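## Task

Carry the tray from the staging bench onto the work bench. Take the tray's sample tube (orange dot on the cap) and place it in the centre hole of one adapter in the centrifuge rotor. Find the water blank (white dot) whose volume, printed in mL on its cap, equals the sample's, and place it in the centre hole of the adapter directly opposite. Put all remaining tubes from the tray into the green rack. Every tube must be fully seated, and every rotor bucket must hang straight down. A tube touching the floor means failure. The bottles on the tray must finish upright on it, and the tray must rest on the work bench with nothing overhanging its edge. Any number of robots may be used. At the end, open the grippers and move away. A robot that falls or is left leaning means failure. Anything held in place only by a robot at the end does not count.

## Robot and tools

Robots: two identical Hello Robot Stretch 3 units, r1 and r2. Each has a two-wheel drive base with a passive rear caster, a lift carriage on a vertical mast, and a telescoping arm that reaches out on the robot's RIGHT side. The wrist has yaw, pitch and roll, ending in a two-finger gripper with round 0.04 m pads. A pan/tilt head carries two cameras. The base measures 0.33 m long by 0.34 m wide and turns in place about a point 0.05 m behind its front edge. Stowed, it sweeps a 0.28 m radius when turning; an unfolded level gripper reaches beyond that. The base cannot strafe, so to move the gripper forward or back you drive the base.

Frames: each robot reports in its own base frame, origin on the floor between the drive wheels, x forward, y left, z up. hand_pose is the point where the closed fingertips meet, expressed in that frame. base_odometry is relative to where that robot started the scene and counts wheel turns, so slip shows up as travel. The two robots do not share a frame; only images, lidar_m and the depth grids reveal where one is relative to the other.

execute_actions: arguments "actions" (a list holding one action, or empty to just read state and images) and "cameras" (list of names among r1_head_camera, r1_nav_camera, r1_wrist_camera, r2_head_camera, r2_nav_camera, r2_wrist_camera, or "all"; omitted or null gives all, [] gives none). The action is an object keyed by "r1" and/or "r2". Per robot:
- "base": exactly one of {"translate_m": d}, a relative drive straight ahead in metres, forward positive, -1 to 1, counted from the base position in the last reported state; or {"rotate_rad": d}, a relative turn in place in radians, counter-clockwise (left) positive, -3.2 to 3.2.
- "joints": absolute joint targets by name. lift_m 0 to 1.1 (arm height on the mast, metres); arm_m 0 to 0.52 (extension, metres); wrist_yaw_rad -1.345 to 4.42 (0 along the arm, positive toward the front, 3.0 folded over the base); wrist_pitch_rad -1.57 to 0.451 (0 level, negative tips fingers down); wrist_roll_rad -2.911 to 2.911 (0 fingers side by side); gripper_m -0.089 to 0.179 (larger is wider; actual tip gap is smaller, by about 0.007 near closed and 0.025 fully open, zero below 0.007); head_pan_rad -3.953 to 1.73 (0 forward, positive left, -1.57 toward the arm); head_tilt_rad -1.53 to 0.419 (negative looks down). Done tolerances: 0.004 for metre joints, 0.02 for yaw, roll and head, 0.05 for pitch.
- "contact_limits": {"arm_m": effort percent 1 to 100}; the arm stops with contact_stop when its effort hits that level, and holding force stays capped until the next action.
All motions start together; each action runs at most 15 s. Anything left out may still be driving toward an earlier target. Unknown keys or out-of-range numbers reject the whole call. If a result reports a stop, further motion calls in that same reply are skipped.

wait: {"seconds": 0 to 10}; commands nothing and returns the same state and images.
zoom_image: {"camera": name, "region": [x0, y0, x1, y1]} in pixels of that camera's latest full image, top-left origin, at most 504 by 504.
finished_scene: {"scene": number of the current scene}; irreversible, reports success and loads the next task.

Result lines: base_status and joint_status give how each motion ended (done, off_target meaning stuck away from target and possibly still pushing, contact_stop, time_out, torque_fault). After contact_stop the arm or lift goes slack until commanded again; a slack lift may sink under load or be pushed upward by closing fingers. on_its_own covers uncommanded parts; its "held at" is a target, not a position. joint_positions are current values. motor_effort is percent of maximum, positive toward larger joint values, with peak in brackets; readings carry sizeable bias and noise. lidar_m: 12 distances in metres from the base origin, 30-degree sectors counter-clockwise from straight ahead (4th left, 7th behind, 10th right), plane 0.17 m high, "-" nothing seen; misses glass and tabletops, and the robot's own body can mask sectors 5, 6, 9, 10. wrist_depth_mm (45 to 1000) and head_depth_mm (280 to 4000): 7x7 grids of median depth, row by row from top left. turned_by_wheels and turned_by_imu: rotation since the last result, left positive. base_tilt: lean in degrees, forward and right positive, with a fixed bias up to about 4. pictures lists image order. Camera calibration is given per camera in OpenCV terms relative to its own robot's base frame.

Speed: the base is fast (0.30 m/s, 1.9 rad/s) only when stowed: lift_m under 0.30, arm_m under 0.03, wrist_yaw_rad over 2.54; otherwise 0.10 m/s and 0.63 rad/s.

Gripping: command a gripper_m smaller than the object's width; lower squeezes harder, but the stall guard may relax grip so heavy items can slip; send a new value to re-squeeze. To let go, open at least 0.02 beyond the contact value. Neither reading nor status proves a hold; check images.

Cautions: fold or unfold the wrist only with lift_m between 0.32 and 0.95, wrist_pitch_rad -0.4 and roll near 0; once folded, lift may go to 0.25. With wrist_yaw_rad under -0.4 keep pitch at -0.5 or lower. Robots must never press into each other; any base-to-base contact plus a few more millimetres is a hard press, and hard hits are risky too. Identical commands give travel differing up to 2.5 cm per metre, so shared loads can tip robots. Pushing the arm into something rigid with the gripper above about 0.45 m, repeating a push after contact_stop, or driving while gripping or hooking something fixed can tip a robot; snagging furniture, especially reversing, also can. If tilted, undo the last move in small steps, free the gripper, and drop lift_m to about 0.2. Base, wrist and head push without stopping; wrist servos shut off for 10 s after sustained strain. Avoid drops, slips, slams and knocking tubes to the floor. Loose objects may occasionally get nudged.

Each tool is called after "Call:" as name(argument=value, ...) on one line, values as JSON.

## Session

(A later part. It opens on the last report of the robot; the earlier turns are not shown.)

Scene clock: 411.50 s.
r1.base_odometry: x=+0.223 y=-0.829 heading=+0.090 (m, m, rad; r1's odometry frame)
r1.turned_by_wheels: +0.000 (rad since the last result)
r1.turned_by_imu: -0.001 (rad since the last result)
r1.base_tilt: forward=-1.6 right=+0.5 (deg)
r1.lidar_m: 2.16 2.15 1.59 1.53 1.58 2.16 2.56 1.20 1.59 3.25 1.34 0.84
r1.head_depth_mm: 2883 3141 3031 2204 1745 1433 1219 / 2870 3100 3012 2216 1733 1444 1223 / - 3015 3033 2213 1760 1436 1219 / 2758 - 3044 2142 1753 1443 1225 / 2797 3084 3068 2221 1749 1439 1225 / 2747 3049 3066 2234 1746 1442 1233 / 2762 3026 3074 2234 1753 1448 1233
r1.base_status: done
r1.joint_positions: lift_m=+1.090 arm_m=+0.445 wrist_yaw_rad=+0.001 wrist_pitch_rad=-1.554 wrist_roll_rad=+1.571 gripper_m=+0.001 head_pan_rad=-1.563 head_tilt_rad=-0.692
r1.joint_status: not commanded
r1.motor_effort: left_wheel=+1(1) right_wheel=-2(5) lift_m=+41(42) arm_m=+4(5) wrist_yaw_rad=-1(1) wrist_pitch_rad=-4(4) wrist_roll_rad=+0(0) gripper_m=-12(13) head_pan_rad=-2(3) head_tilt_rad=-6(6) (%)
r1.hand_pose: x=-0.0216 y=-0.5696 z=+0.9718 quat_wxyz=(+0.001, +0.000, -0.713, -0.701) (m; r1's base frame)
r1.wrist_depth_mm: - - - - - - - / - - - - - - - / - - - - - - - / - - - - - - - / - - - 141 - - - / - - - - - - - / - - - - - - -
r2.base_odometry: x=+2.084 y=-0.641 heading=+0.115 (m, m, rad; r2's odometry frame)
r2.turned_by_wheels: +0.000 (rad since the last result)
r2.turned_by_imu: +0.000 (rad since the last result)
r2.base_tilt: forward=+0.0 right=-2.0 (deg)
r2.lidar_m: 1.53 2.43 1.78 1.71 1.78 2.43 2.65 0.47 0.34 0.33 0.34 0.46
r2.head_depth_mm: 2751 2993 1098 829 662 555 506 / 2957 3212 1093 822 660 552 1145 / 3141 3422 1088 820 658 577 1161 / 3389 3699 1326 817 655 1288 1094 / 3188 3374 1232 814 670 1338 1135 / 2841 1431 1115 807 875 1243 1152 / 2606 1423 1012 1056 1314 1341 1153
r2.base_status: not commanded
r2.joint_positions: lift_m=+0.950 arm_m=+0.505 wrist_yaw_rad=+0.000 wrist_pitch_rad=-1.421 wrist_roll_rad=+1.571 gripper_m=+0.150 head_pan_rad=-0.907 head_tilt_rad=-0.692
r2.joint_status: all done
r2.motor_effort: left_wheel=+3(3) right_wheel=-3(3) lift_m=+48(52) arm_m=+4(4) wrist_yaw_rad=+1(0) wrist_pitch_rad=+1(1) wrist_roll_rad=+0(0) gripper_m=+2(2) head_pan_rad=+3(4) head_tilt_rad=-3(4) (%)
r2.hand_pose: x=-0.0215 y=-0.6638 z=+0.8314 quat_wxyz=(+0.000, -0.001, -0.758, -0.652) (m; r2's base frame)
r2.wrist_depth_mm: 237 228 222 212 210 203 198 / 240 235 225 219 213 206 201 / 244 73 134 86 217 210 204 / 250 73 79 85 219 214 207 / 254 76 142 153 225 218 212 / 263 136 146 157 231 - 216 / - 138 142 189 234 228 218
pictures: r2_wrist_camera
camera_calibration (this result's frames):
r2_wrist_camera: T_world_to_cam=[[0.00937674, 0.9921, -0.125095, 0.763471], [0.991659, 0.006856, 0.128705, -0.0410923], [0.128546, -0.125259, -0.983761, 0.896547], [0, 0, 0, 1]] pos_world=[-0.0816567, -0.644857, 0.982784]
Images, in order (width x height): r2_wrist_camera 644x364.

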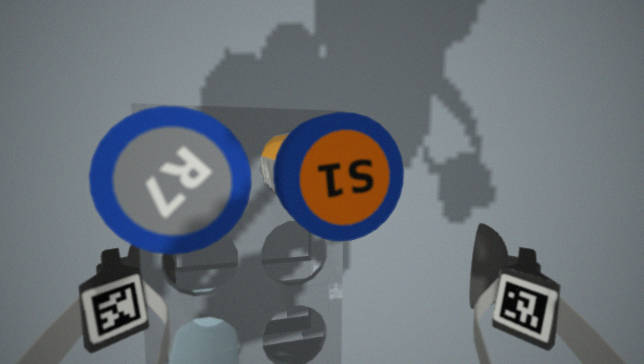

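Call:
execute_actions(actions=[{"r1":{"base":{"translate_m":-0.2}},"r2":{"joints":{"lift_m":0.908}}}], cameras=[])

Call:
execute_actions(actions=[{"r1":{"base":{"translate_m":-1.0},"joints":{"head_pan_rad":-1.4}},"r2":{"joints":{"gripper_m":0.178,"arm_m":0.52,"head_pan_rad":-1.57}}}], cameras=["r2_wrist_camera","r1_head_camera","r1_nav_camera","r2_head_camera"])

Scene clock: 421.30 s.
r1.base_odometry: x=+0.024 y=-0.848 heading=+0.090 (m, m, rad; r1's odometry frame)
r1.turned_by_wheels: +0.000 (rad since the last result)
r1.turned_by_imu: -0.001 (rad since the last result)
r1.base_tilt: forward=-1.8 right=+0.5 (deg)
r1.lidar_m: 2.35 2.15 1.59 1.52 1.58 2.17 2.37 1.02 1.46 3.26 1.45 1.00
r1.head_depth_mm: 2890 3119 3006 2208 1739 1438 1222 / 2841 3119 3053 2198 1737 1438 1227 / - 3042 3012 2227 1747 1439 1217 / 2761 - 3005 2081 1751 1444 1227 / 2791 3099 3061 2214 1760 1440 1230 / 2790 3044 3096 2240 1764 1446 1231 / 2737 3042 3068 2240 1770 1447 1227
r1.base_status: done
r1.joint_positions: lift_m=+1.090 arm_m=+0.445 wrist_yaw_rad=+0.001 wrist_pitch_rad=-1.554 wrist_roll_rad=+1.571 gripper_m=+0.001 head_pan_rad=-1.563 head_tilt_rad=-0.692
r1.joint_status: not commanded
r1.motor_effort: left_wheel=+1(2) right_wheel=-2(6) lift_m=+41(42) arm_m=+5(5) wrist_yaw_rad=-1(1) wrist_pitch_rad=-3(4) wrist_roll_rad=+0(0) gripper_m=-12(13) head_pan_rad=-2(2) head_tilt_rad=-5(5) (%)
r1.hand_pose: x=-0.0216 y=-0.5696 z=+0.9718 quat_wxyz=(+0.001, +0.000, -0.713, -0.701) (m; r1's base frame)
r1.wrist_depth_mm: - - - - - - - / - - - - - - - / - - - - - - - / - - - - - - - / - - - 141 - - - / - - - - - - - / - - - - - - -
r2.base_odometry: x=+2.084 y=-0.641 heading=+0.115 (m, m, rad; r2's odometry frame)
r2.turned_by_wheels: +0.000 (rad since the last result)
r2.turned_by_imu: +0.000 (rad since the last result)
r2.base_tilt: forward=-0.1 right=-1.8 (deg)
r2.lidar_m: 1.53 2.43 1.78 1.71 1.78 2.43 2.65 0.46 0.34 0.33 0.34 0.46
r2.head_depth_mm: 2720 3000 1097 829 665 553 507 / 2934 3244 1087 823 662 551 1143 / 3166 3422 1090 819 657 579 1161 / 3412 3651 1328 814 655 1289 1097 / 3166 3427 1240 812 673 1349 1133 / 2857 1425 1114 808 876 1247 1151 / 2635 1421 1010 1051 1314 1343 1156
r2.base_status: not commanded
r2.joint_positions: lift_m=+0.908 arm_m=+0.505 wrist_yaw_rad=+0.000 wrist_pitch_rad=-1.419 wrist_roll_rad=+1.571 gripper_m=+0.150 head_pan_rad=-0.907 head_tilt_rad=-0.692
r2.joint_status: all done
r2.motor_effort: left_wheel=+4(4) right_wheel=-3(3) lift_m=+32(40) arm_m=+3(4) wrist_yaw_rad=+0(0) wrist_pitch_rad=+0(1) wrist_roll_rad=+0(0) gripper_m=+1(2) head_pan_rad=+3(3) head_tilt_rad=-2(3) (%)
r2.hand_pose: x=-0.0215 y=-0.6641 z=+0.7899 quat_wxyz=(+0.000, -0.001, -0.758, -0.652) (m; r2's base frame)
r2.wrist_depth_mm: 192 187 182 175 171 166 162 / 196 192 185 178 174 168 163 / - 76 63 122 177 172 166 / - 66 64 64 180 175 169 / - 71 65 66 184 178 173 / 216 134 133 134 189 - 176 / - 137 135 166 190 186 179
pictures: none
No camera images: the call's "cameras" was empty. Leave "cameras" out to get every camera's image.

Scene clock: 432.60 s.
r1.base_odometry: x=-0.972 y=-0.938 heading=+0.090 (m, m, rad; r1's odometry frame)
r1.turned_by_wheels: +0.000 (rad since the last result)
r1.turned_by_imu: -0.001 (rad since the last result)
r1.base_tilt: forward=-1.7 right=+0.6 (deg)
r1.lidar_m: 1.98 2.16 1.59 1.52 1.58 2.15 1.93 1.40 1.21 0.52 3.39 1.95
r1.head_depth_mm: - 2935 1234 904 712 1401 1223 / - - 1237 875 714 1397 1222 / 2785 3097 1244 877 715 1437 1231 / 2823 3075 2888 908 716 1374 1179 / 2843 3169 3034 2236 1600 1409 1232 / 2870 3170 3091 2228 1755 1446 1232 / 2906 3234 3077 2241 1759 1450 1228
r1.base_status: done
r1.joint_positions: lift_m=+1.090 arm_m=+0.445 wrist_yaw_rad=+0.001 wrist_pitch_rad=-1.554 wrist_roll_rad=+1.571 gripper_m=+0.001 head_pan_rad=-1.407 head_tilt_rad=-0.692
r1.joint_status: all done
r1.motor_effort: left_wheel=+1(2) right_wheel=-2(4) lift_m=+41(42) arm_m=+5(5) wrist_yaw_rad=-1(0) wrist_pitch_rad=-3(3) wrist_roll_rad=+0(1) gripper_m=-12(13) head_pan_rad=+3(14) head_tilt_rad=-6(6) (%)
r1.hand_pose: x=-0.0216 y=-0.5696 z=+0.9718 quat_wxyz=(+0.001, +0.000, -0.713, -0.701) (m; r1's base frame)
r1.wrist_depth_mm: 348 347 342 340 339 - - / 333 359 349 351 351 - - / 321 372 366 364 - - - / 390 384 378 369 - - - / 402 399 389 141 - - - / 419 417 411 402 - - - / - - - - - - -
r2.base_odometry: x=+2.084 y=-0.641 heading=+0.115 (m, m, rad; r2's odometry frame)
r2.turned_by_wheels: +0.000 (rad since the last result)
r2.turned_by_imu: +0.000 (rad since the last result)
r2.base_tilt: forward=-0.2 right=-2.0 (deg)
r2.lidar_m: 1.53 2.44 1.78 1.71 1.78 2.42 2.65 0.47 0.34 0.33 0.34 0.46
r2.head_depth_mm: 2604 2908 - - 646 555 1173 / 2603 2800 1044 825 661 566 1166 / 2622 - 996 792 657 563 1163 / 2627 2936 1033 807 656 561 1161 / 2655 2994 1073 810 652 559 1157 / 2627 2979 1060 807 651 558 1152 / 2650 2964 1058 806 650 557 1151
r2.base_status: not commanded
r2.joint_positions: lift_m=+0.908 arm_m=+0.520 wrist_yaw_rad=+0.000 wrist_pitch_rad=-1.420 wrist_roll_rad=+1.571 gripper_m=+0.178 head_pan_rad=-1.563 head_tilt_rad=-0.692
r2.joint_status: all done
r2.motor_effort: left_wheel=+3(3) right_wheel=-3(2) lift_m=+32(32) arm_m=+4(3) wrist_yaw_rad=+0(0) wrist_pitch_rad=+1(1) wrist_roll_rad=+0(0) gripper_m=+2(86) head_pan_rad=-3(31) head_tilt_rad=-2(2) (%)
r2.hand_pose: x=-0.0215 y=-0.6788 z=+0.7899 quat_wxyz=(+0.000, -0.001, -0.758, -0.652) (m; r2's base frame)
r2.wrist_depth_mm: 192 186 181 174 170 165 161 / 197 191 185 179 173 168 163 / - 121 63 181 176 171 167 / - 64 64 183 180 175 170 / - 69 65 186 183 179 173 / - 131 130 192 188 184 175 / - 131 133 195 191 186 181
pictures: r1_head_camera (sideways: a quarter turn clockwise sets it upright), r1_nav_camera (sideways: a quarter turn counterclockwise sets it upright), r2_head_camera (sideways: a quarter turn clockwise sets it upright), r2_wrist_camera
camera_calibration (this result's frames):
r1_head_camera: T_world_to_cam=[[-0.0534254, 0.59487, -0.802045, 1.0655], [0.994178, 0.106948, 0.0130985, -0.024411], [0.0935687, -0.796676, -0.59712, 0.735986], [0, 0, 0, 1]] pos_world=[0.0123282, -0.0448779, 1.29437]
r1_nav_camera: T_world_to_cam=[[0.130765, -0.605681, 0.784889, -0.985864], [-0.975993, -0.217734, -0.00541634, 0.0602552], [0.174177, -0.765338, -0.619613, 0.756966], [0, 0, 0, 1]] pos_world=[0.0558792, -0.00466515, 1.24315]
r2_head_camera: T_world_to_cam=[[-0.0473744, 0.633017, -0.772687, 1.02309], [0.998603, 0.0481537, -0.0217761, 0.0287958], [0.023423, -0.772639, -0.634414, 0.781026], [0, 0, 0, 1]] pos_world=[0.00141887, -0.0455711, 1.28665]
r2_wrist_camera: T_world_to_cam=[[0.00933592, 0.992059, -0.125425, 0.773463], [0.991659, 0.00693936, 0.1287, -0.0355893], [0.128549, -0.125581, -0.98372, 0.853592], [0, 0, 0, 1]] pos_world=[-0.0816568, -0.659879, 0.941288]
Images, in order (width x height): r1_head_camera 896x504, r1_nav_camera 672x504, r2_head_camera 896x504, r2_wrist_camera 644x364.

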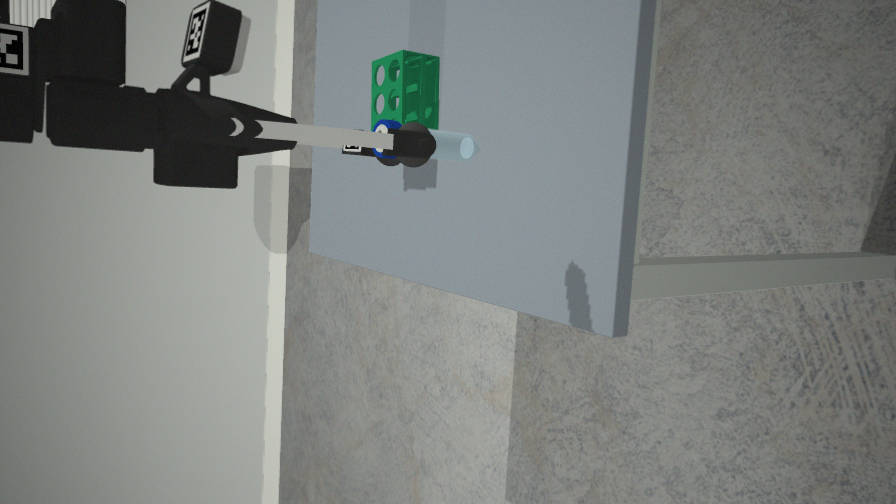

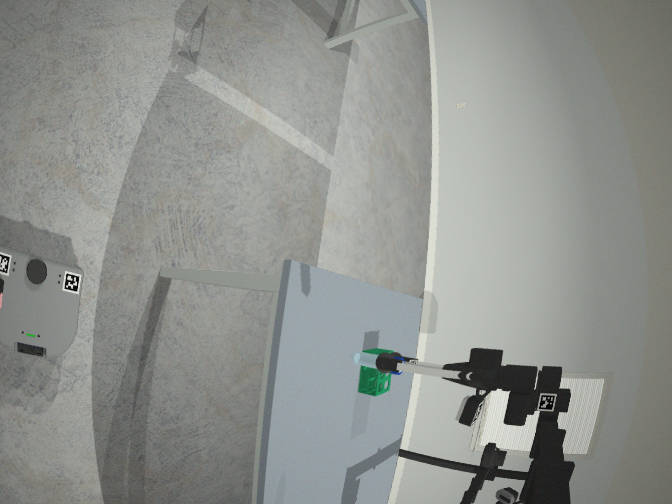

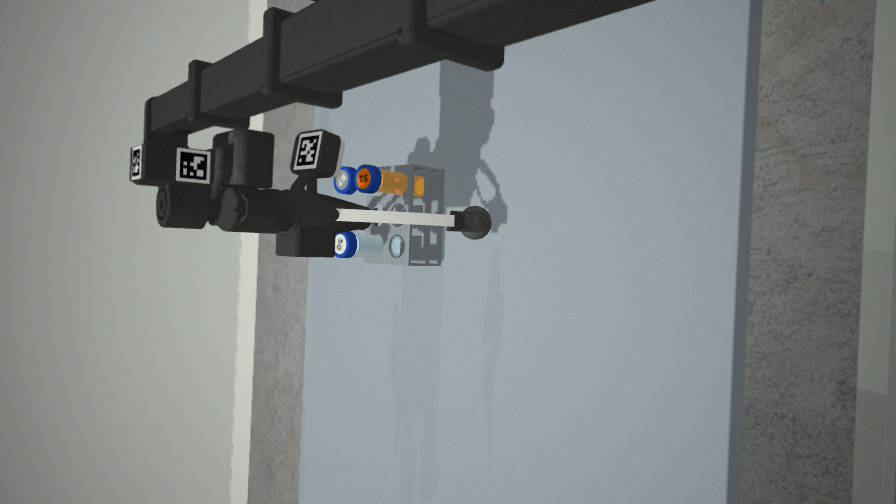

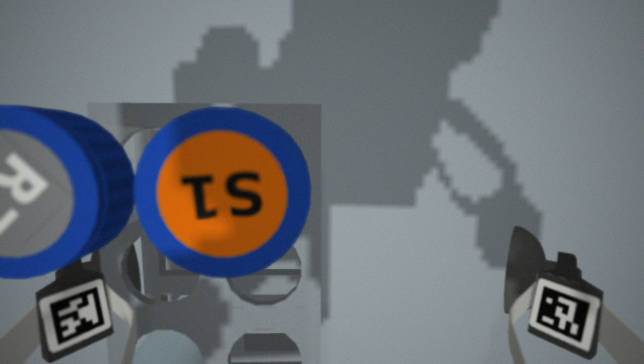

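Call:
execute_actions(actions=[{"r1":{"base":{"rotate_rad":1.0},"joints":{"arm_m":0.2}},"r2":{"joints":{"gripper_m":0.14,"wrist_roll_rad":1.9}}}], cameras=["r2_wrist_camera"])

Call:
execute_actions(actions=[{"r1":{"base":{"translate_m":-0.19}},"r2":{"joints":{"gripper_m":0.178}}}], cameras=["r2_wrist_camera"])

Call:
execute_actions(actions=[{"r1":{"base":{"rotate_rad":-1.0},"joints":{"arm_m":0.45}}}], cameras=["r1_wrist_camera","r1_head_camera"])

Scene clock: 445.17 s.
r1.base_odometry: x=-0.972 y=-0.938 heading=+1.090 (m, m, rad; r1's odometry frame)
r1.turned_by_wheels: +1.000 (rad since the last result)
r1.turned_by_imu: +1.009 (rad since the last result)
r1.base_tilt: forward=-1.8 right=+0.7 (deg)
r1.lidar_m: 1.61 1.52 1.57 2.08 2.28 1.40 1.23 0.53 0.53 2.20 1.95 2.28
r1.head_depth_mm: - - 3261 2198 1742 1433 1221 / - - - - 1733 1403 1224 / - 3861 3247 2141 1749 1439 1226 / - 2375 2921 2223 1749 1440 1220 / - 2119 2917 2223 1753 1446 1230 / - 2258 2900 2225 1750 1446 1231 / - - 3038 2231 1755 1444 1234
r1.base_status: done
r1.joint_positions: lift_m=+1.090 arm_m=+0.200 wrist_yaw_rad=+0.001 wrist_pitch_rad=-1.554 wrist_roll_rad=+1.571 gripper_m=+0.001 head_pan_rad=-1.407 head_tilt_rad=-0.692
r1.joint_status: all done
r1.motor_effort: left_wheel=-2(5) right_wheel=+1(5) lift_m=+41(41) arm_m=-4(4) wrist_yaw_rad=-1(0) wrist_pitch_rad=-3(4) wrist_roll_rad=+0(0) gripper_m=-12(13) head_pan_rad=+2(3) head_tilt_rad=-5(5) (%)
r1.hand_pose: x=-0.0216 y=-0.3252 z=+0.9718 quat_wxyz=(+0.001, +0.000, -0.713, -0.701) (m; r1's base frame)
r1.wrist_depth_mm: - - - - - - - / - - - - - - - / - - - - - - - / - - - - - - - / - - - 141 - - - / - - - - - - - / - - - - - - -
r2.base_odometry: x=+2.084 y=-0.641 heading=+0.115 (m, m, rad; r2's odometry frame)
r2.turned_by_wheels: +0.000 (rad since the last result)
r2.turned_by_imu: +0.000 (rad since the last result)
r2.base_tilt: forward=+0.0 right=-2.0 (deg)
r2.lidar_m: 1.53 2.43 1.78 1.71 1.78 2.43 2.65 0.47 0.34 0.33 0.34 0.46
r2.head_depth_mm: 2613 2915 - - 646 554 1173 / 2614 2816 1045 822 660 566 1169 / 2617 - 993 785 659 563 1162 / 2610 2992 1034 790 656 561 1161 / 2637 2954 1074 811 653 560 1154 / 2663 2983 1068 807 651 559 1155 / 2638 2997 1063 805 649 557 1153
r2.base_status: not commanded
r2.joint_positions: lift_m=+0.908 arm_m=+0.520 wrist_yaw_rad=+0.000 wrist_pitch_rad=-1.420 wrist_roll_rad=+1.895 gripper_m=+0.140 head_pan_rad=-1.563 head_tilt_rad=-0.692
r2.joint_status: all done
r2.motor_effort: left_wheel=+4(4) right_wheel=-3(3) lift_m=+31(31) arm_m=+4(4) wrist_yaw_rad=+0(1) wrist_pitch_rad=+1(1) wrist_roll_rad=+2(3) gripper_m=+1(83) head_pan_rad=-2(3) head_tilt_rad=-3(3) (%)
r2.hand_pose: x=-0.0215 y=-0.6788 z=+0.7899 quat_wxyz=(-0.122, -0.106, -0.748, -0.644) (m; r2's base frame)
r2.wrist_depth_mm: 185 180 176 171 167 161 158 / 191 185 180 175 170 166 160 / - 123 61 119 175 170 165 / - 65 62 62 179 174 169 / - 67 64 64 183 177 172 / 217 135 134 132 189 - 178 / 221 215 136 165 195 188 181
pictures: r2_wrist_camera
camera_calibration (this result's frames):
r2_wrist_camera: T_world_to_cam=[[0.327102, 0.937658, -0.117481, 0.737091], [0.93614, -0.304553, 0.175753, -0.285461], [0.129017, -0.167468, -0.977399, 0.820164], [0, 0, 0, 1]] pos_world=[-0.0796881, -0.640726, 0.938392]
Images, in order (width x height): r2_wrist_camera 644x364.

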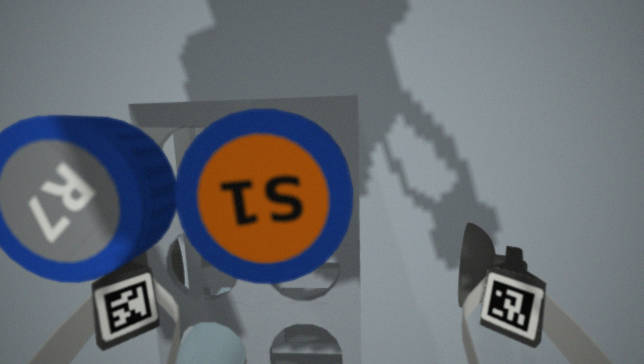

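Scene clock: 448.03 s.
r1.base_odometry: x=-1.060 y=-1.106 heading=+1.090 (m, m, rad; r1's odometry frame)
r1.turned_by_wheels: +0.000 (rad since the last result)
r1.turned_by_imu: -0.001 (rad since the last result)
r1.base_tilt: forward=-1.8 right=+0.5 (deg)
r1.lidar_m: 1.78 1.68 1.72 2.29 1.53 1.25 1.06 1.01 0.40 2.21 2.01 2.52
r1.head_depth_mm: - - 3261 2200 1751 1436 1221 / - - - - 1742 1405 1220 / - - 3597 2128 1741 1435 1223 / - 2206 2627 2239 1737 1434 1227 / - 2396 3059 2238 1764 1448 1227 / - 2144 2923 2238 1746 1446 1230 / - 2495 3075 2259 1753 1445 1232
r1.base_status: done
r1.joint_positions: lift_m=+1.090 arm_m=+0.200 wrist_yaw_rad=+0.001 wrist_pitch_rad=-1.554 wrist_roll_rad=+1.571 gripper_m=+0.001 head_pan_rad=-1.407 head_tilt_rad=-0.692
r1.joint_status: not commanded
r1.motor_effort: left_wheel=-2(5) right_wheel=+1(2) lift_m=+41(42) arm_m=-4(4) wrist_yaw_rad=-1(1) wrist_pitch_rad=-3(4) wrist_roll_rad=+0(0) gripper_m=-12(13) head_pan_rad=+3(3) head_tilt_rad=-6(6) (%)
r1.hand_pose: x=-0.0216 y=-0.3252 z=+0.9718 quat_wxyz=(+0.001, +0.000, -0.713, -0.701) (m; r1's base frame)
r1.wrist_depth_mm: - - - 344 - - - / - - - - - - - / - - - - - - - / - - - - - - - / - - - 141 - - - / - - - - - - - / - - - - - - -
r2.base_odometry: x=+2.084 y=-0.641 heading=+0.115 (m, m, rad; r2's odometry frame)
r2.turned_by_wheels: +0.000 (rad since the last result)
r2.turned_by_imu: +0.000 (rad since the last result)
r2.base_tilt: forward=+0.1 right=-2.0 (deg)
r2.lidar_m: 1.54 2.43 1.77 1.71 1.77 2.43 2.65 0.46 0.34 0.33 0.34 0.46
r2.head_depth_mm: 2582 2872 - - 647 553 1172 / 2618 2815 1044 825 661 565 1165 / 2619 - 954 791 658 564 1162 / 2635 2977 1031 809 655 562 1160 / 2632 2980 1074 812 653 560 1155 / 2636 2955 1066 808 651 557 1155 / 2655 3001 1060 803 648 557 1151
r2.base_status: not commanded
r2.joint_positions: lift_m=+0.908 arm_m=+0.520 wrist_yaw_rad=+0.000 wrist_pitch_rad=-1.420 wrist_roll_rad=+1.896 gripper_m=+0.178 head_pan_rad=-1.563 head_tilt_rad=-0.692
r2.joint_status: all done
r2.motor_effort: left_wheel=+4(3) right_wheel=-3(3) lift_m=+31(32) arm_m=+4(3) wrist_yaw_rad=+0(0) wrist_pitch_rad=+1(1) wrist_roll_rad=+1(2) gripper_m=+2(84) head_pan_rad=-2(3) head_tilt_rad=-2(3) (%)
r2.hand_pose: x=-0.0215 y=-0.6788 z=+0.7899 quat_wxyz=(-0.123, -0.106, -0.748, -0.644) (m; r2's base frame)
r2.wrist_depth_mm: 187 181 175 171 165 162 157 / 191 185 180 175 170 165 162 / 194 118 119 176 174 171 165 / - 67 61 123 179 175 168 / - 63 63 64 183 180 173 / - 131 65 134 189 184 176 / - 132 134 196 194 189 184
pictures: r2_wrist_camera
camera_calibration (this result's frames):
r2_wrist_camera: T_world_to_cam=[[0.327836, 0.937406, -0.117443, 0.736906], [0.935886, -0.305271, 0.175862, -0.28604], [0.129002, -0.167567, -0.977384, 0.820084], [0, 0, 0, 1]] pos_world=[-0.0796759, -0.640681, 0.938385]
Images, in order (width x height): r2_wrist_camera 644x364.

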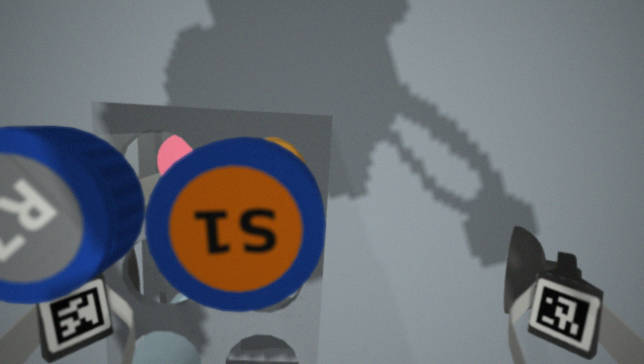

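Scene clock: 451.10 s.
r1.base_odometry: x=-1.060 y=-1.106 heading=+0.090 (m, m, rad; r1's odometry frame)
r1.turned_by_wheels: -1.000 (rad since the last result)
r1.turned_by_imu: -1.010 (rad since the last result)
r1.base_tilt: forward=-1.6 right=+0.7 (deg)
r1.lidar_m: 2.00 2.40 1.75 1.68 1.75 2.38 1.43 1.25 1.05 1.01 0.40 2.21
r1.head_depth_mm: - 2780 3033 905 713 589 1147 / - 2920 3058 874 714 589 1175 / 2644 2936 3027 808 716 590 1173 / 2665 2947 3054 910 716 592 1198 / 2695 2974 3015 913 718 593 1201 / 2728 3030 3080 2236 720 593 736 / 2763 3075 3048 2231 1773 609 1229
r1.base_status: done
r1.joint_positions: lift_m=+1.090 arm_m=+0.450 wrist_yaw_rad=+0.001 wrist_pitch_rad=-1.554 wrist_roll_rad=+1.571 gripper_m=+0.001 head_pan_rad=-1.407 head_tilt_rad=-0.692
r1.joint_status: all done
r1.motor_effort: left_wheel=+1(4) right_wheel=-1(5) lift_m=+41(41) arm_m=+4(4) wrist_yaw_rad=-1(1) wrist_pitch_rad=-3(3) wrist_roll_rad=+0(0) gripper_m=-13(12) head_pan_rad=+3(2) head_tilt_rad=-4(5) (%)
r1.hand_pose: x=-0.0216 y=-0.5745 z=+0.9718 quat_wxyz=(+0.001, +0.000, -0.713, -0.701) (m; r1's base frame)
r1.wrist_depth_mm: 354 348 343 341 335 329 997 / 363 361 353 355 346 341 - / 377 369 363 360 357 353 - / 393 383 352 370 369 364 - / 407 395 334 141 379 377 - / 420 410 408 399 394 390 - / 439 428 425 420 414 409 -
r2.base_odometry: x=+2.084 y=-0.641 heading=+0.115 (m, m, rad; r2's odometry frame)
r2.turned_by_wheels: +0.000 (rad since the last result)
r2.turned_by_imu: +0.000 (rad since the last result)
r2.base_tilt: forward=-0.1 right=-2.0 (deg)
r2.lidar_m: 1.53 2.44 1.78 1.71 1.78 2.42 2.65 0.46 0.34 0.33 0.34 0.46
r2.head_depth_mm: 2593 2911 - - 646 553 1174 / 2622 2794 1045 823 661 565 1166 / 2646 - 955 790 658 563 1162 / 2617 2969 1029 807 655 562 1162 / 2632 2981 1075 814 654 559 1154 / 2649 2998 1064 809 651 558 1155 / 2642 2986 1060 803 648 556 1152
r2.base_status: not commanded
r2.joint_positions: lift_m=+0.908 arm_m=+0.520 wrist_yaw_rad=+0.000 wrist_pitch_rad=-1.420 wrist_roll_rad=+1.896 gripper_m=+0.178 head_pan_rad=-1.563 head_tilt_rad=-0.692
r2.joint_status: not commanded
r2.motor_effort: left_wheel=+4(3) right_wheel=-3(3) lift_m=+32(32) arm_m=+4(4) wrist_yaw_rad=+0(1) wrist_pitch_rad=+1(1) wrist_roll_rad=+1(1) gripper_m=+2(2) head_pan_rad=-2(2) head_tilt_rad=-2(2) (%)
r2.hand_pose: x=-0.0215 y=-0.6788 z=+0.7899 quat_wxyz=(-0.123, -0.106, -0.748, -0.644) (m; r2's base frame)
r2.wrist_depth_mm: 186 181 175 171 166 161 157 / 191 186 180 175 170 166 161 / 194 118 119 176 174 170 164 / - 66 61 123 180 173 170 / - 63 63 65 183 178 174 / - 130 65 134 189 184 176 / - 132 134 198 194 189 184
pictures: r1_head_camera (sideways: a quarter turn clockwise sets it upright), r1_wrist_camera
camera_calibration (this result's frames):
r1_head_camera: T_world_to_cam=[[-0.0536376, 0.594851, -0.802045, 1.0655], [0.99414, 0.107302, 0.0130985, -0.0244108], [0.0938529, -0.796642, -0.59712, 0.735985], [0, 0, 0, 1]] pos_world=[0.0123442, -0.0448756, 1.29437]
r1_wrist_camera: T_world_to_cam=[[-0.0439658, 0.998538, -0.0314483, 0.599745], [0.978992, 0.049336, 0.197839, -0.117601], [0.199101, -0.0220895, -0.97973, 1.1076], [0, 0, 0, 1]] pos_world=[-0.0790246, -0.568599, 1.12727]
Images, in order (width x height): r1_head_camera 896x504, r1_wrist_camera 644x364.

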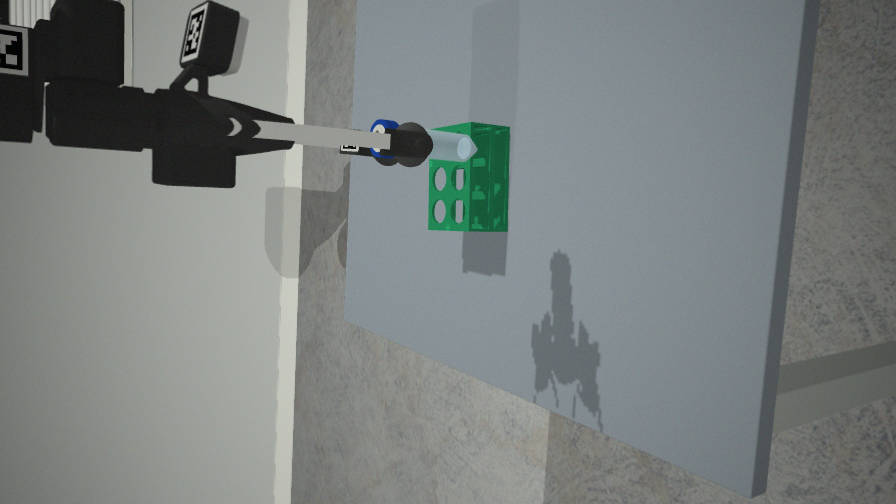

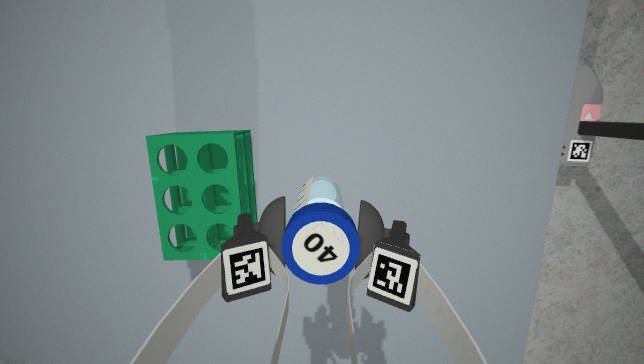

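Call:
execute_actions(actions=[{"r1":{"base":{"rotate_rad":0.5}},"r2":{"joints":{"wrist_roll_rad":1.57,"gripper_m":0.13,"arm_m":0.5}}}], cameras=[])

Call:
execute_actions(actions=[{"r1":{"base":{"translate_m":-0.1}}}], cameras=[])

Call:
execute_actions(actions=[{"r1":{"base":{"rotate_rad":-0.5}}}], cameras=[])

Call:
execute_actions(actions=[{"r1":{"base":{"translate_m":0.079},"joints":{"arm_m":0.51}}}], cameras=["r1_wrist_camera"])

Scene clock: 460.10 s.
r1.base_odometry: x=-1.060 y=-1.106 heading=+0.590 (m, m, rad; r1's odometry frame)
r1.turned_by_wheels: +0.500 (rad since the last result)
r1.turned_by_imu: +0.504 (rad since the last result)
r1.base_tilt: forward=-1.6 right=+0.6 (deg)
r1.lidar_m: 2.44 1.75 1.69 1.73 2.34 1.43 1.25 1.05 1.01 0.40 2.21 2.01
r1.head_depth_mm: - 2901 3028 904 715 589 535 / - 3142 3030 2128 714 590 1169 / 3048 3459 3032 2133 1686 605 852 / 3284 3642 3051 2213 1758 1374 1203 / 3469 3897 3063 2230 1757 1450 1226 / 3789 - 3106 2214 1757 1449 1233 / - - 3079 2234 1746 1442 1233
r1.base_status: done
r1.joint_positions: lift_m=+1.090 arm_m=+0.450 wrist_yaw_rad=+0.001 wrist_pitch_rad=-1.554 wrist_roll_rad=+1.571 gripper_m=+0.001 head_pan_rad=-1.407 head_tilt_rad=-0.692
r1.joint_status: not commanded
r1.motor_effort: left_wheel=-2(6) right_wheel=+1(7) lift_m=+41(41) arm_m=+4(5) wrist_yaw_rad=+0(1) wrist_pitch_rad=-3(3) wrist_roll_rad=+0(1) gripper_m=-13(13) head_pan_rad=+3(3) head_tilt_rad=-6(5) (%)
r1.hand_pose: x=-0.0216 y=-0.5745 z=+0.9718 quat_wxyz=(+0.001, +0.000, -0.713, -0.701) (m; r1's base frame)
r1.wrist_depth_mm: - 349 346 340 335 332 330 / - - 355 353 347 341 342 / - - - 362 357 352 - / - - - 371 372 369 - / - - - 140 - - - / - - - - - - - / - - - - - - -
r2.base_odometry: x=+2.084 y=-0.641 heading=+0.115 (m, m, rad; r2's odometry frame)
r2.turned_by_wheels: +0.000 (rad since the last result)
r2.turned_by_imu: +0.000 (rad since the last result)
r2.base_tilt: forward=+0.0 right=-2.0 (deg)
r2.lidar_m: 1.53 2.43 1.78 1.71 1.78 2.43 2.65 0.47 0.34 0.33 0.34 0.46
r2.head_depth_mm: 2588 2894 - - 645 553 1171 / 2629 2790 1041 824 661 564 1167 / 2623 - 995 767 659 563 1168 / 2636 2978 1075 772 655 562 1161 / 2642 2979 1072 808 654 559 1158 / 2649 2991 1061 808 650 559 1152 / 2655 3017 1059 804 647 556 1151
r2.base_status: not commanded
r2.joint_positions: lift_m=+0.908 arm_m=+0.500 wrist_yaw_rad=+0.000 wrist_pitch_rad=-1.420 wrist_roll_rad=+1.575 gripper_m=+0.130 head_pan_rad=-1.563 head_tilt_rad=-0.692
r2.joint_status: all done
r2.motor_effort: left_wheel=+3(3) right_wheel=-2(3) lift_m=+31(32) arm_m=-5(4) wrist_yaw_rad=-1(0) wrist_pitch_rad=+1(1) wrist_roll_rad=-1(2) gripper_m=+1(82) head_pan_rad=-2(2) head_tilt_rad=-1(3) (%)
r2.hand_pose: x=-0.0215 y=-0.6597 z=+0.7899 quat_wxyz=(-0.001, -0.002, -0.758, -0.652) (m; r2's base frame)
r2.wrist_depth_mm: 193 188 181 176 170 165 162 / 195 190 185 179 174 168 164 / - 67 64 63 177 172 167 / - 67 65 63 180 175 170 / - 69 66 65 183 178 172 / 214 136 136 132 189 - 176 / 219 212 134 133 192 186 179
pictures: none
No camera images: the call's "cameras" was empty. Leave "cameras" out to get every camera's image.

Scene clock: 462.57 s.
r1.base_odometry: x=-1.143 y=-1.162 heading=+0.590 (m, m, rad; r1's odometry frame)
r1.turned_by_wheels: +0.000 (rad since the last result)
r1.turned_by_imu: +0.000 (rad since the last result)
r1.base_tilt: forward=-1.9 right=+0.5 (deg)
r1.lidar_m: 2.52 1.81 1.73 1.79 2.40 1.33 1.15 1.00 0.96 0.42 0.42 2.09
r1.head_depth_mm: - 2886 3015 905 714 588 502 / - 3079 3024 872 714 589 514 / 3000 3434 3038 2134 716 590 1151 / 3234 3579 3035 2222 716 592 899 / 3413 3828 3004 2241 1756 639 1205 / 3726 - 3046 2240 1753 1444 1229 / - - 3065 2236 1762 1452 1234
r1.base_status: done
r1.joint_positions: lift_m=+1.090 arm_m=+0.450 wrist_yaw_rad=+0.001 wrist_pitch_rad=-1.554 wrist_roll_rad=+1.571 gripper_m=+0.001 head_pan_rad=-1.407 head_tilt_rad=-0.692
r1.joint_status: not commanded
r1.motor_effort: left_wheel=-3(7) right_wheel=+1(2) lift_m=+41(42) arm_m=+4(4) wrist_yaw_rad=-1(0) wrist_pitch_rad=-3(3) wrist_roll_rad=+0(0) gripper_m=-13(12) head_pan_rad=+3(3) head_tilt_rad=-5(4) (%)
r1.hand_pose: x=-0.0216 y=-0.5745 z=+0.9718 quat_wxyz=(+0.001, +0.000, -0.713, -0.701) (m; r1's base frame)
r1.wrist_depth_mm: 353 349 345 338 336 331 329 / 363 358 353 351 347 340 339 / - 372 363 359 358 355 350 / - - 377 367 372 365 - / - - - 141 381 383 - / - - - - 394 - - / - - - - - - -
r2.base_odometry: x=+2.084 y=-0.641 heading=+0.115 (m, m, rad; r2's odometry frame)
r2.turned_by_wheels: +0.000 (rad since the last result)
r2.turned_by_imu: +0.000 (rad since the last result)
r2.base_tilt: forward=-0.1 right=-2.0 (deg)
r2.lidar_m: 1.54 2.43 1.78 1.71 1.77 2.43 2.64 0.46 0.34 0.33 0.34 0.46
r2.head_depth_mm: 2624 2828 - - 646 554 1174 / 2591 2786 1044 823 662 565 1167 / 2624 - 997 769 659 564 1164 / 2656 2963 1079 775 656 561 1163 / 2652 2986 1073 813 653 559 1160 / 2653 2984 1066 807 650 558 1153 / 2659 2976 1059 803 649 557 1147
r2.base_status: not commanded
r2.joint_positions: lift_m=+0.908 arm_m=+0.500 wrist_yaw_rad=+0.000 wrist_pitch_rad=-1.420 wrist_roll_rad=+1.575 gripper_m=+0.130 head_pan_rad=-1.563 head_tilt_rad=-0.692
r2.joint_status: not commanded
r2.motor_effort: left_wheel=+3(3) right_wheel=-3(3) lift_m=+32(32) arm_m=-4(4) wrist_yaw_rad=+0(1) wrist_pitch_rad=+1(1) wrist_roll_rad=-1(1) gripper_m=+1(1) head_pan_rad=-2(3) head_tilt_rad=-3(3) (%)
r2.hand_pose: x=-0.0215 y=-0.6597 z=+0.7899 quat_wxyz=(-0.001, -0.002, -0.758, -0.652) (m; r2's base frame)
r2.wrist_depth_mm: 191 187 180 176 170 165 161 / 198 191 184 178 174 169 164 / - 67 64 63 177 172 168 / - 67 65 63 179 176 170 / - 69 66 65 184 178 173 / 215 135 135 133 188 - 177 / 218 212 135 134 191 187 180
pictures: none
No camera images: the call's "cameras" was empty. Leave "cameras" out to get every camera's image.

Scene clock: 464.33 s.
r1.base_odometry: x=-1.143 y=-1.162 heading=+0.090 (m, m, rad; r1's odometry frame)
r1.turned_by_wheels: -0.500 (rad since the last result)
r1.turned_by_imu: -0.505 (rad since the last result)
r1.base_tilt: forward=-1.7 right=+0.6 (deg)
r1.lidar_m: 2.08 2.46 1.80 1.73 1.79 2.46 1.33 1.15 1.00 0.96 0.42 0.43
r1.head_depth_mm: - 2757 2982 904 714 589 513 / - 2879 2987 873 714 589 513 / 2577 2872 3022 874 715 590 525 / 2634 2928 3027 811 717 591 526 / 2657 2909 3071 914 719 592 539 / 2676 3007 3060 919 720 594 539 / 2727 3049 3078 2231 722 595 633
r1.base_status: done
r1.joint_positions: lift_m=+1.090 arm_m=+0.450 wrist_yaw_rad=+0.001 wrist_pitch_rad=-1.554 wrist_roll_rad=+1.571 gripper_m=+0.001 head_pan_rad=-1.407 head_tilt_rad=-0.692
r1.joint_status: not commanded
r1.motor_effort: left_wheel=+1(5) right_wheel=-2(6) lift_m=+41(42) arm_m=+4(4) wrist_yaw_rad=-1(1) wrist_pitch_rad=-4(3) wrist_roll_rad=+0(0) gripper_m=-12(13) head_pan_rad=+3(3) head_tilt_rad=-5(6) (%)
r1.hand_pose: x=-0.0216 y=-0.5746 z=+0.9718 quat_wxyz=(+0.001, +0.000, -0.713, -0.701) (m; r1's base frame)
r1.wrist_depth_mm: 352 349 340 339 335 330 330 / 365 362 356 351 346 343 341 / 375 371 367 362 355 354 353 / 387 385 378 372 373 363 367 / 404 402 365 141 380 382 - / 422 412 347 399 389 392 - / 436 428 424 418 412 405 -
r2.base_odometry: x=+2.084 y=-0.641 heading=+0.115 (m, m, rad; r2's odometry frame)
r2.turned_by_wheels: +0.000 (rad since the last result)
r2.turned_by_imu: +0.000 (rad since the last result)
r2.base_tilt: forward=-0.1 right=-2.0 (deg)
r2.lidar_m: 1.53 2.43 1.78 1.71 1.78 2.43 2.65 0.47 0.34 0.33 0.34 0.46
r2.head_depth_mm: 2620 2892 - - 646 554 1177 / 2598 2783 1045 822 663 565 1170 / 2627 - 995 767 659 564 1165 / 2654 2986 1077 773 657 561 1156 / 2658 2992 1073 810 653 560 1152 / 2664 2972 1066 810 651 557 1158 / 2654 2999 1057 806 649 557 1152
r2.base_status: not commanded
r2.joint_positions: lift_m=+0.908 arm_m=+0.500 wrist_yaw_rad=+0.000 wrist_pitch_rad=-1.420 wrist_roll_rad=+1.575 gripper_m=+0.130 head_pan_rad=-1.563 head_tilt_rad=-0.692
r2.joint_status: not commanded
r2.motor_effort: left_wheel=+4(3) right_wheel=-2(2) lift_m=+32(31) arm_m=-4(4) wrist_yaw_rad=+0(1) wrist_pitch_rad=+1(1) wrist_roll_rad=-1(1) gripper_m=+1(1) head_pan_rad=-2(2) head_tilt_rad=-3(3) (%)
r2.hand_pose: x=-0.0215 y=-0.6597 z=+0.7899 quat_wxyz=(-0.001, -0.002, -0.758, -0.652) (m; r2's base frame)
r2.wrist_depth_mm: 190 187 180 176 171 165 161 / 196 191 185 179 174 169 163 / - 67 64 62 176 171 168 / - 67 65 63 180 175 170 / - 69 66 65 184 178 172 / 215 135 136 132 188 - 177 / 221 214 134 133 192 187 178
pictures: none
No camera images: the call's "cameras" was empty. Leave "cameras" out to get every camera's image.

Scene clock: 466.70 s.
r1.base_odometry: x=-1.064 y=-1.155 heading=+0.090 (m, m, rad; r1's odometry frame)
r1.turned_by_wheels: +0.000 (rad since the last result)
r1.turned_by_imu: +0.000 (rad since the last result)
r1.base_tilt: forward=-1.6 right=+0.8 (deg)
r1.lidar_m: 2.00 2.46 1.80 1.73 1.80 2.45 1.23 1.23 1.00 0.96 0.37 2.20
r1.head_depth_mm: 2534 2823 2995 907 713 587 512 / - 2878 3021 891 715 590 513 / 2569 2917 3043 893 715 591 525 / 2616 2923 3081 909 718 591 525 / 2672 2926 3040 913 719 591 538 / 2689 2980 3056 2222 718 593 540 / 2730 3000 3060 2231 1755 594 617
r1.base_status: done
r1.joint_positions: lift_m=+1.090 arm_m=+0.510 wrist_yaw_rad=+0.001 wrist_pitch_rad=-1.554 wrist_roll_rad=+1.571 gripper_m=+0.001 head_pan_rad=-1.407 head_tilt_rad=-0.692
r1.joint_status: all done
r1.motor_effort: left_wheel=+1(3) right_wheel=-2(3) lift_m=+42(42) arm_m=+4(5) wrist_yaw_rad=-1(1) wrist_pitch_rad=-4(4) wrist_roll_rad=+0(0) gripper_m=-12(12) head_pan_rad=+3(3) head_tilt_rad=-6(5) (%)
r1.hand_pose: x=-0.0216 y=-0.6345 z=+0.9718 quat_wxyz=(+0.001, +0.000, -0.713, -0.701) (m; r1's base frame)
r1.wrist_depth_mm: 348 349 346 339 335 331 329 / 363 362 358 348 345 342 340 / 377 372 365 362 357 352 343 / 389 381 379 319 368 364 361 / 406 394 392 141 379 377 370 / 421 412 413 399 395 391 388 / 437 431 424 417 413 401 404
r2.base_odometry: x=+2.084 y=-0.641 heading=+0.115 (m, m, rad; r2's odometry frame)
r2.turned_by_wheels: +0.000 (rad since the last result)
r2.turned_by_imu: +0.000 (rad since the last result)
r2.base_tilt: forward=+0.0 right=-2.0 (deg)
r2.lidar_m: 1.54 2.44 1.77 1.71 1.78 2.42 2.65 0.47 0.34 0.33 0.34 0.46
r2.head_depth_mm: 2580 2913 - - 645 555 1171 / 2605 2788 1046 824 660 565 1170 / 2622 - 994 769 659 562 1157 / 2620 2977 1075 775 656 563 1158 / 2626 3001 1075 812 652 560 1156 / 2640 2997 1067 809 650 557 1156 / 2641 3029 1060 805 648 556 1152
r2.base_status: not commanded
r2.joint_positions: lift_m=+0.908 arm_m=+0.500 wrist_yaw_rad=+0.000 wrist_pitch_rad=-1.420 wrist_roll_rad=+1.575 gripper_m=+0.130 head_pan_rad=-1.563 head_tilt_rad=-0.692
r2.joint_status: not commanded
r2.motor_effort: left_wheel=+4(3) right_wheel=-3(3) lift_m=+32(32) arm_m=-4(4) wrist_yaw_rad=+0(1) wrist_pitch_rad=+1(1) wrist_roll_rad=-1(1) gripper_m=+1(1) head_pan_rad=-2(3) head_tilt_rad=-3(3) (%)
r2.hand_pose: x=-0.0215 y=-0.6597 z=+0.7899 quat_wxyz=(-0.001, -0.002, -0.758, -0.652) (m; r2's base frame)
r2.wrist_depth_mm: 192 187 181 175 171 166 162 / 197 189 185 179 174 168 164 / - 67 64 63 177 171 166 / - 67 65 63 180 176 171 / - 69 66 65 185 178 174 / 213 136 136 133 187 - 176 / 219 211 135 133 192 187 179
pictures: r1_wrist_camera
camera_calibration (this result's frames):
r1_wrist_camera: T_world_to_cam=[[-0.0439658, 0.998539, -0.0314301, 0.659636], [0.978992, 0.0493324, 0.197839, -0.114645], [0.199101, -0.0220717, -0.97973, 1.10628], [0, 0, 0, 1]] pos_world=[-0.0790246, -0.628598, 1.12727]
Images, in order (width x height): r1_wrist_camera 644x364.

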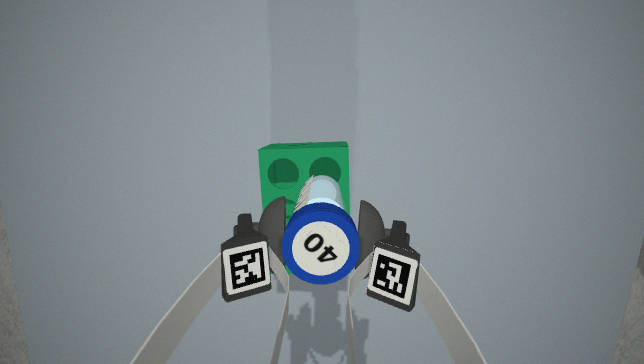

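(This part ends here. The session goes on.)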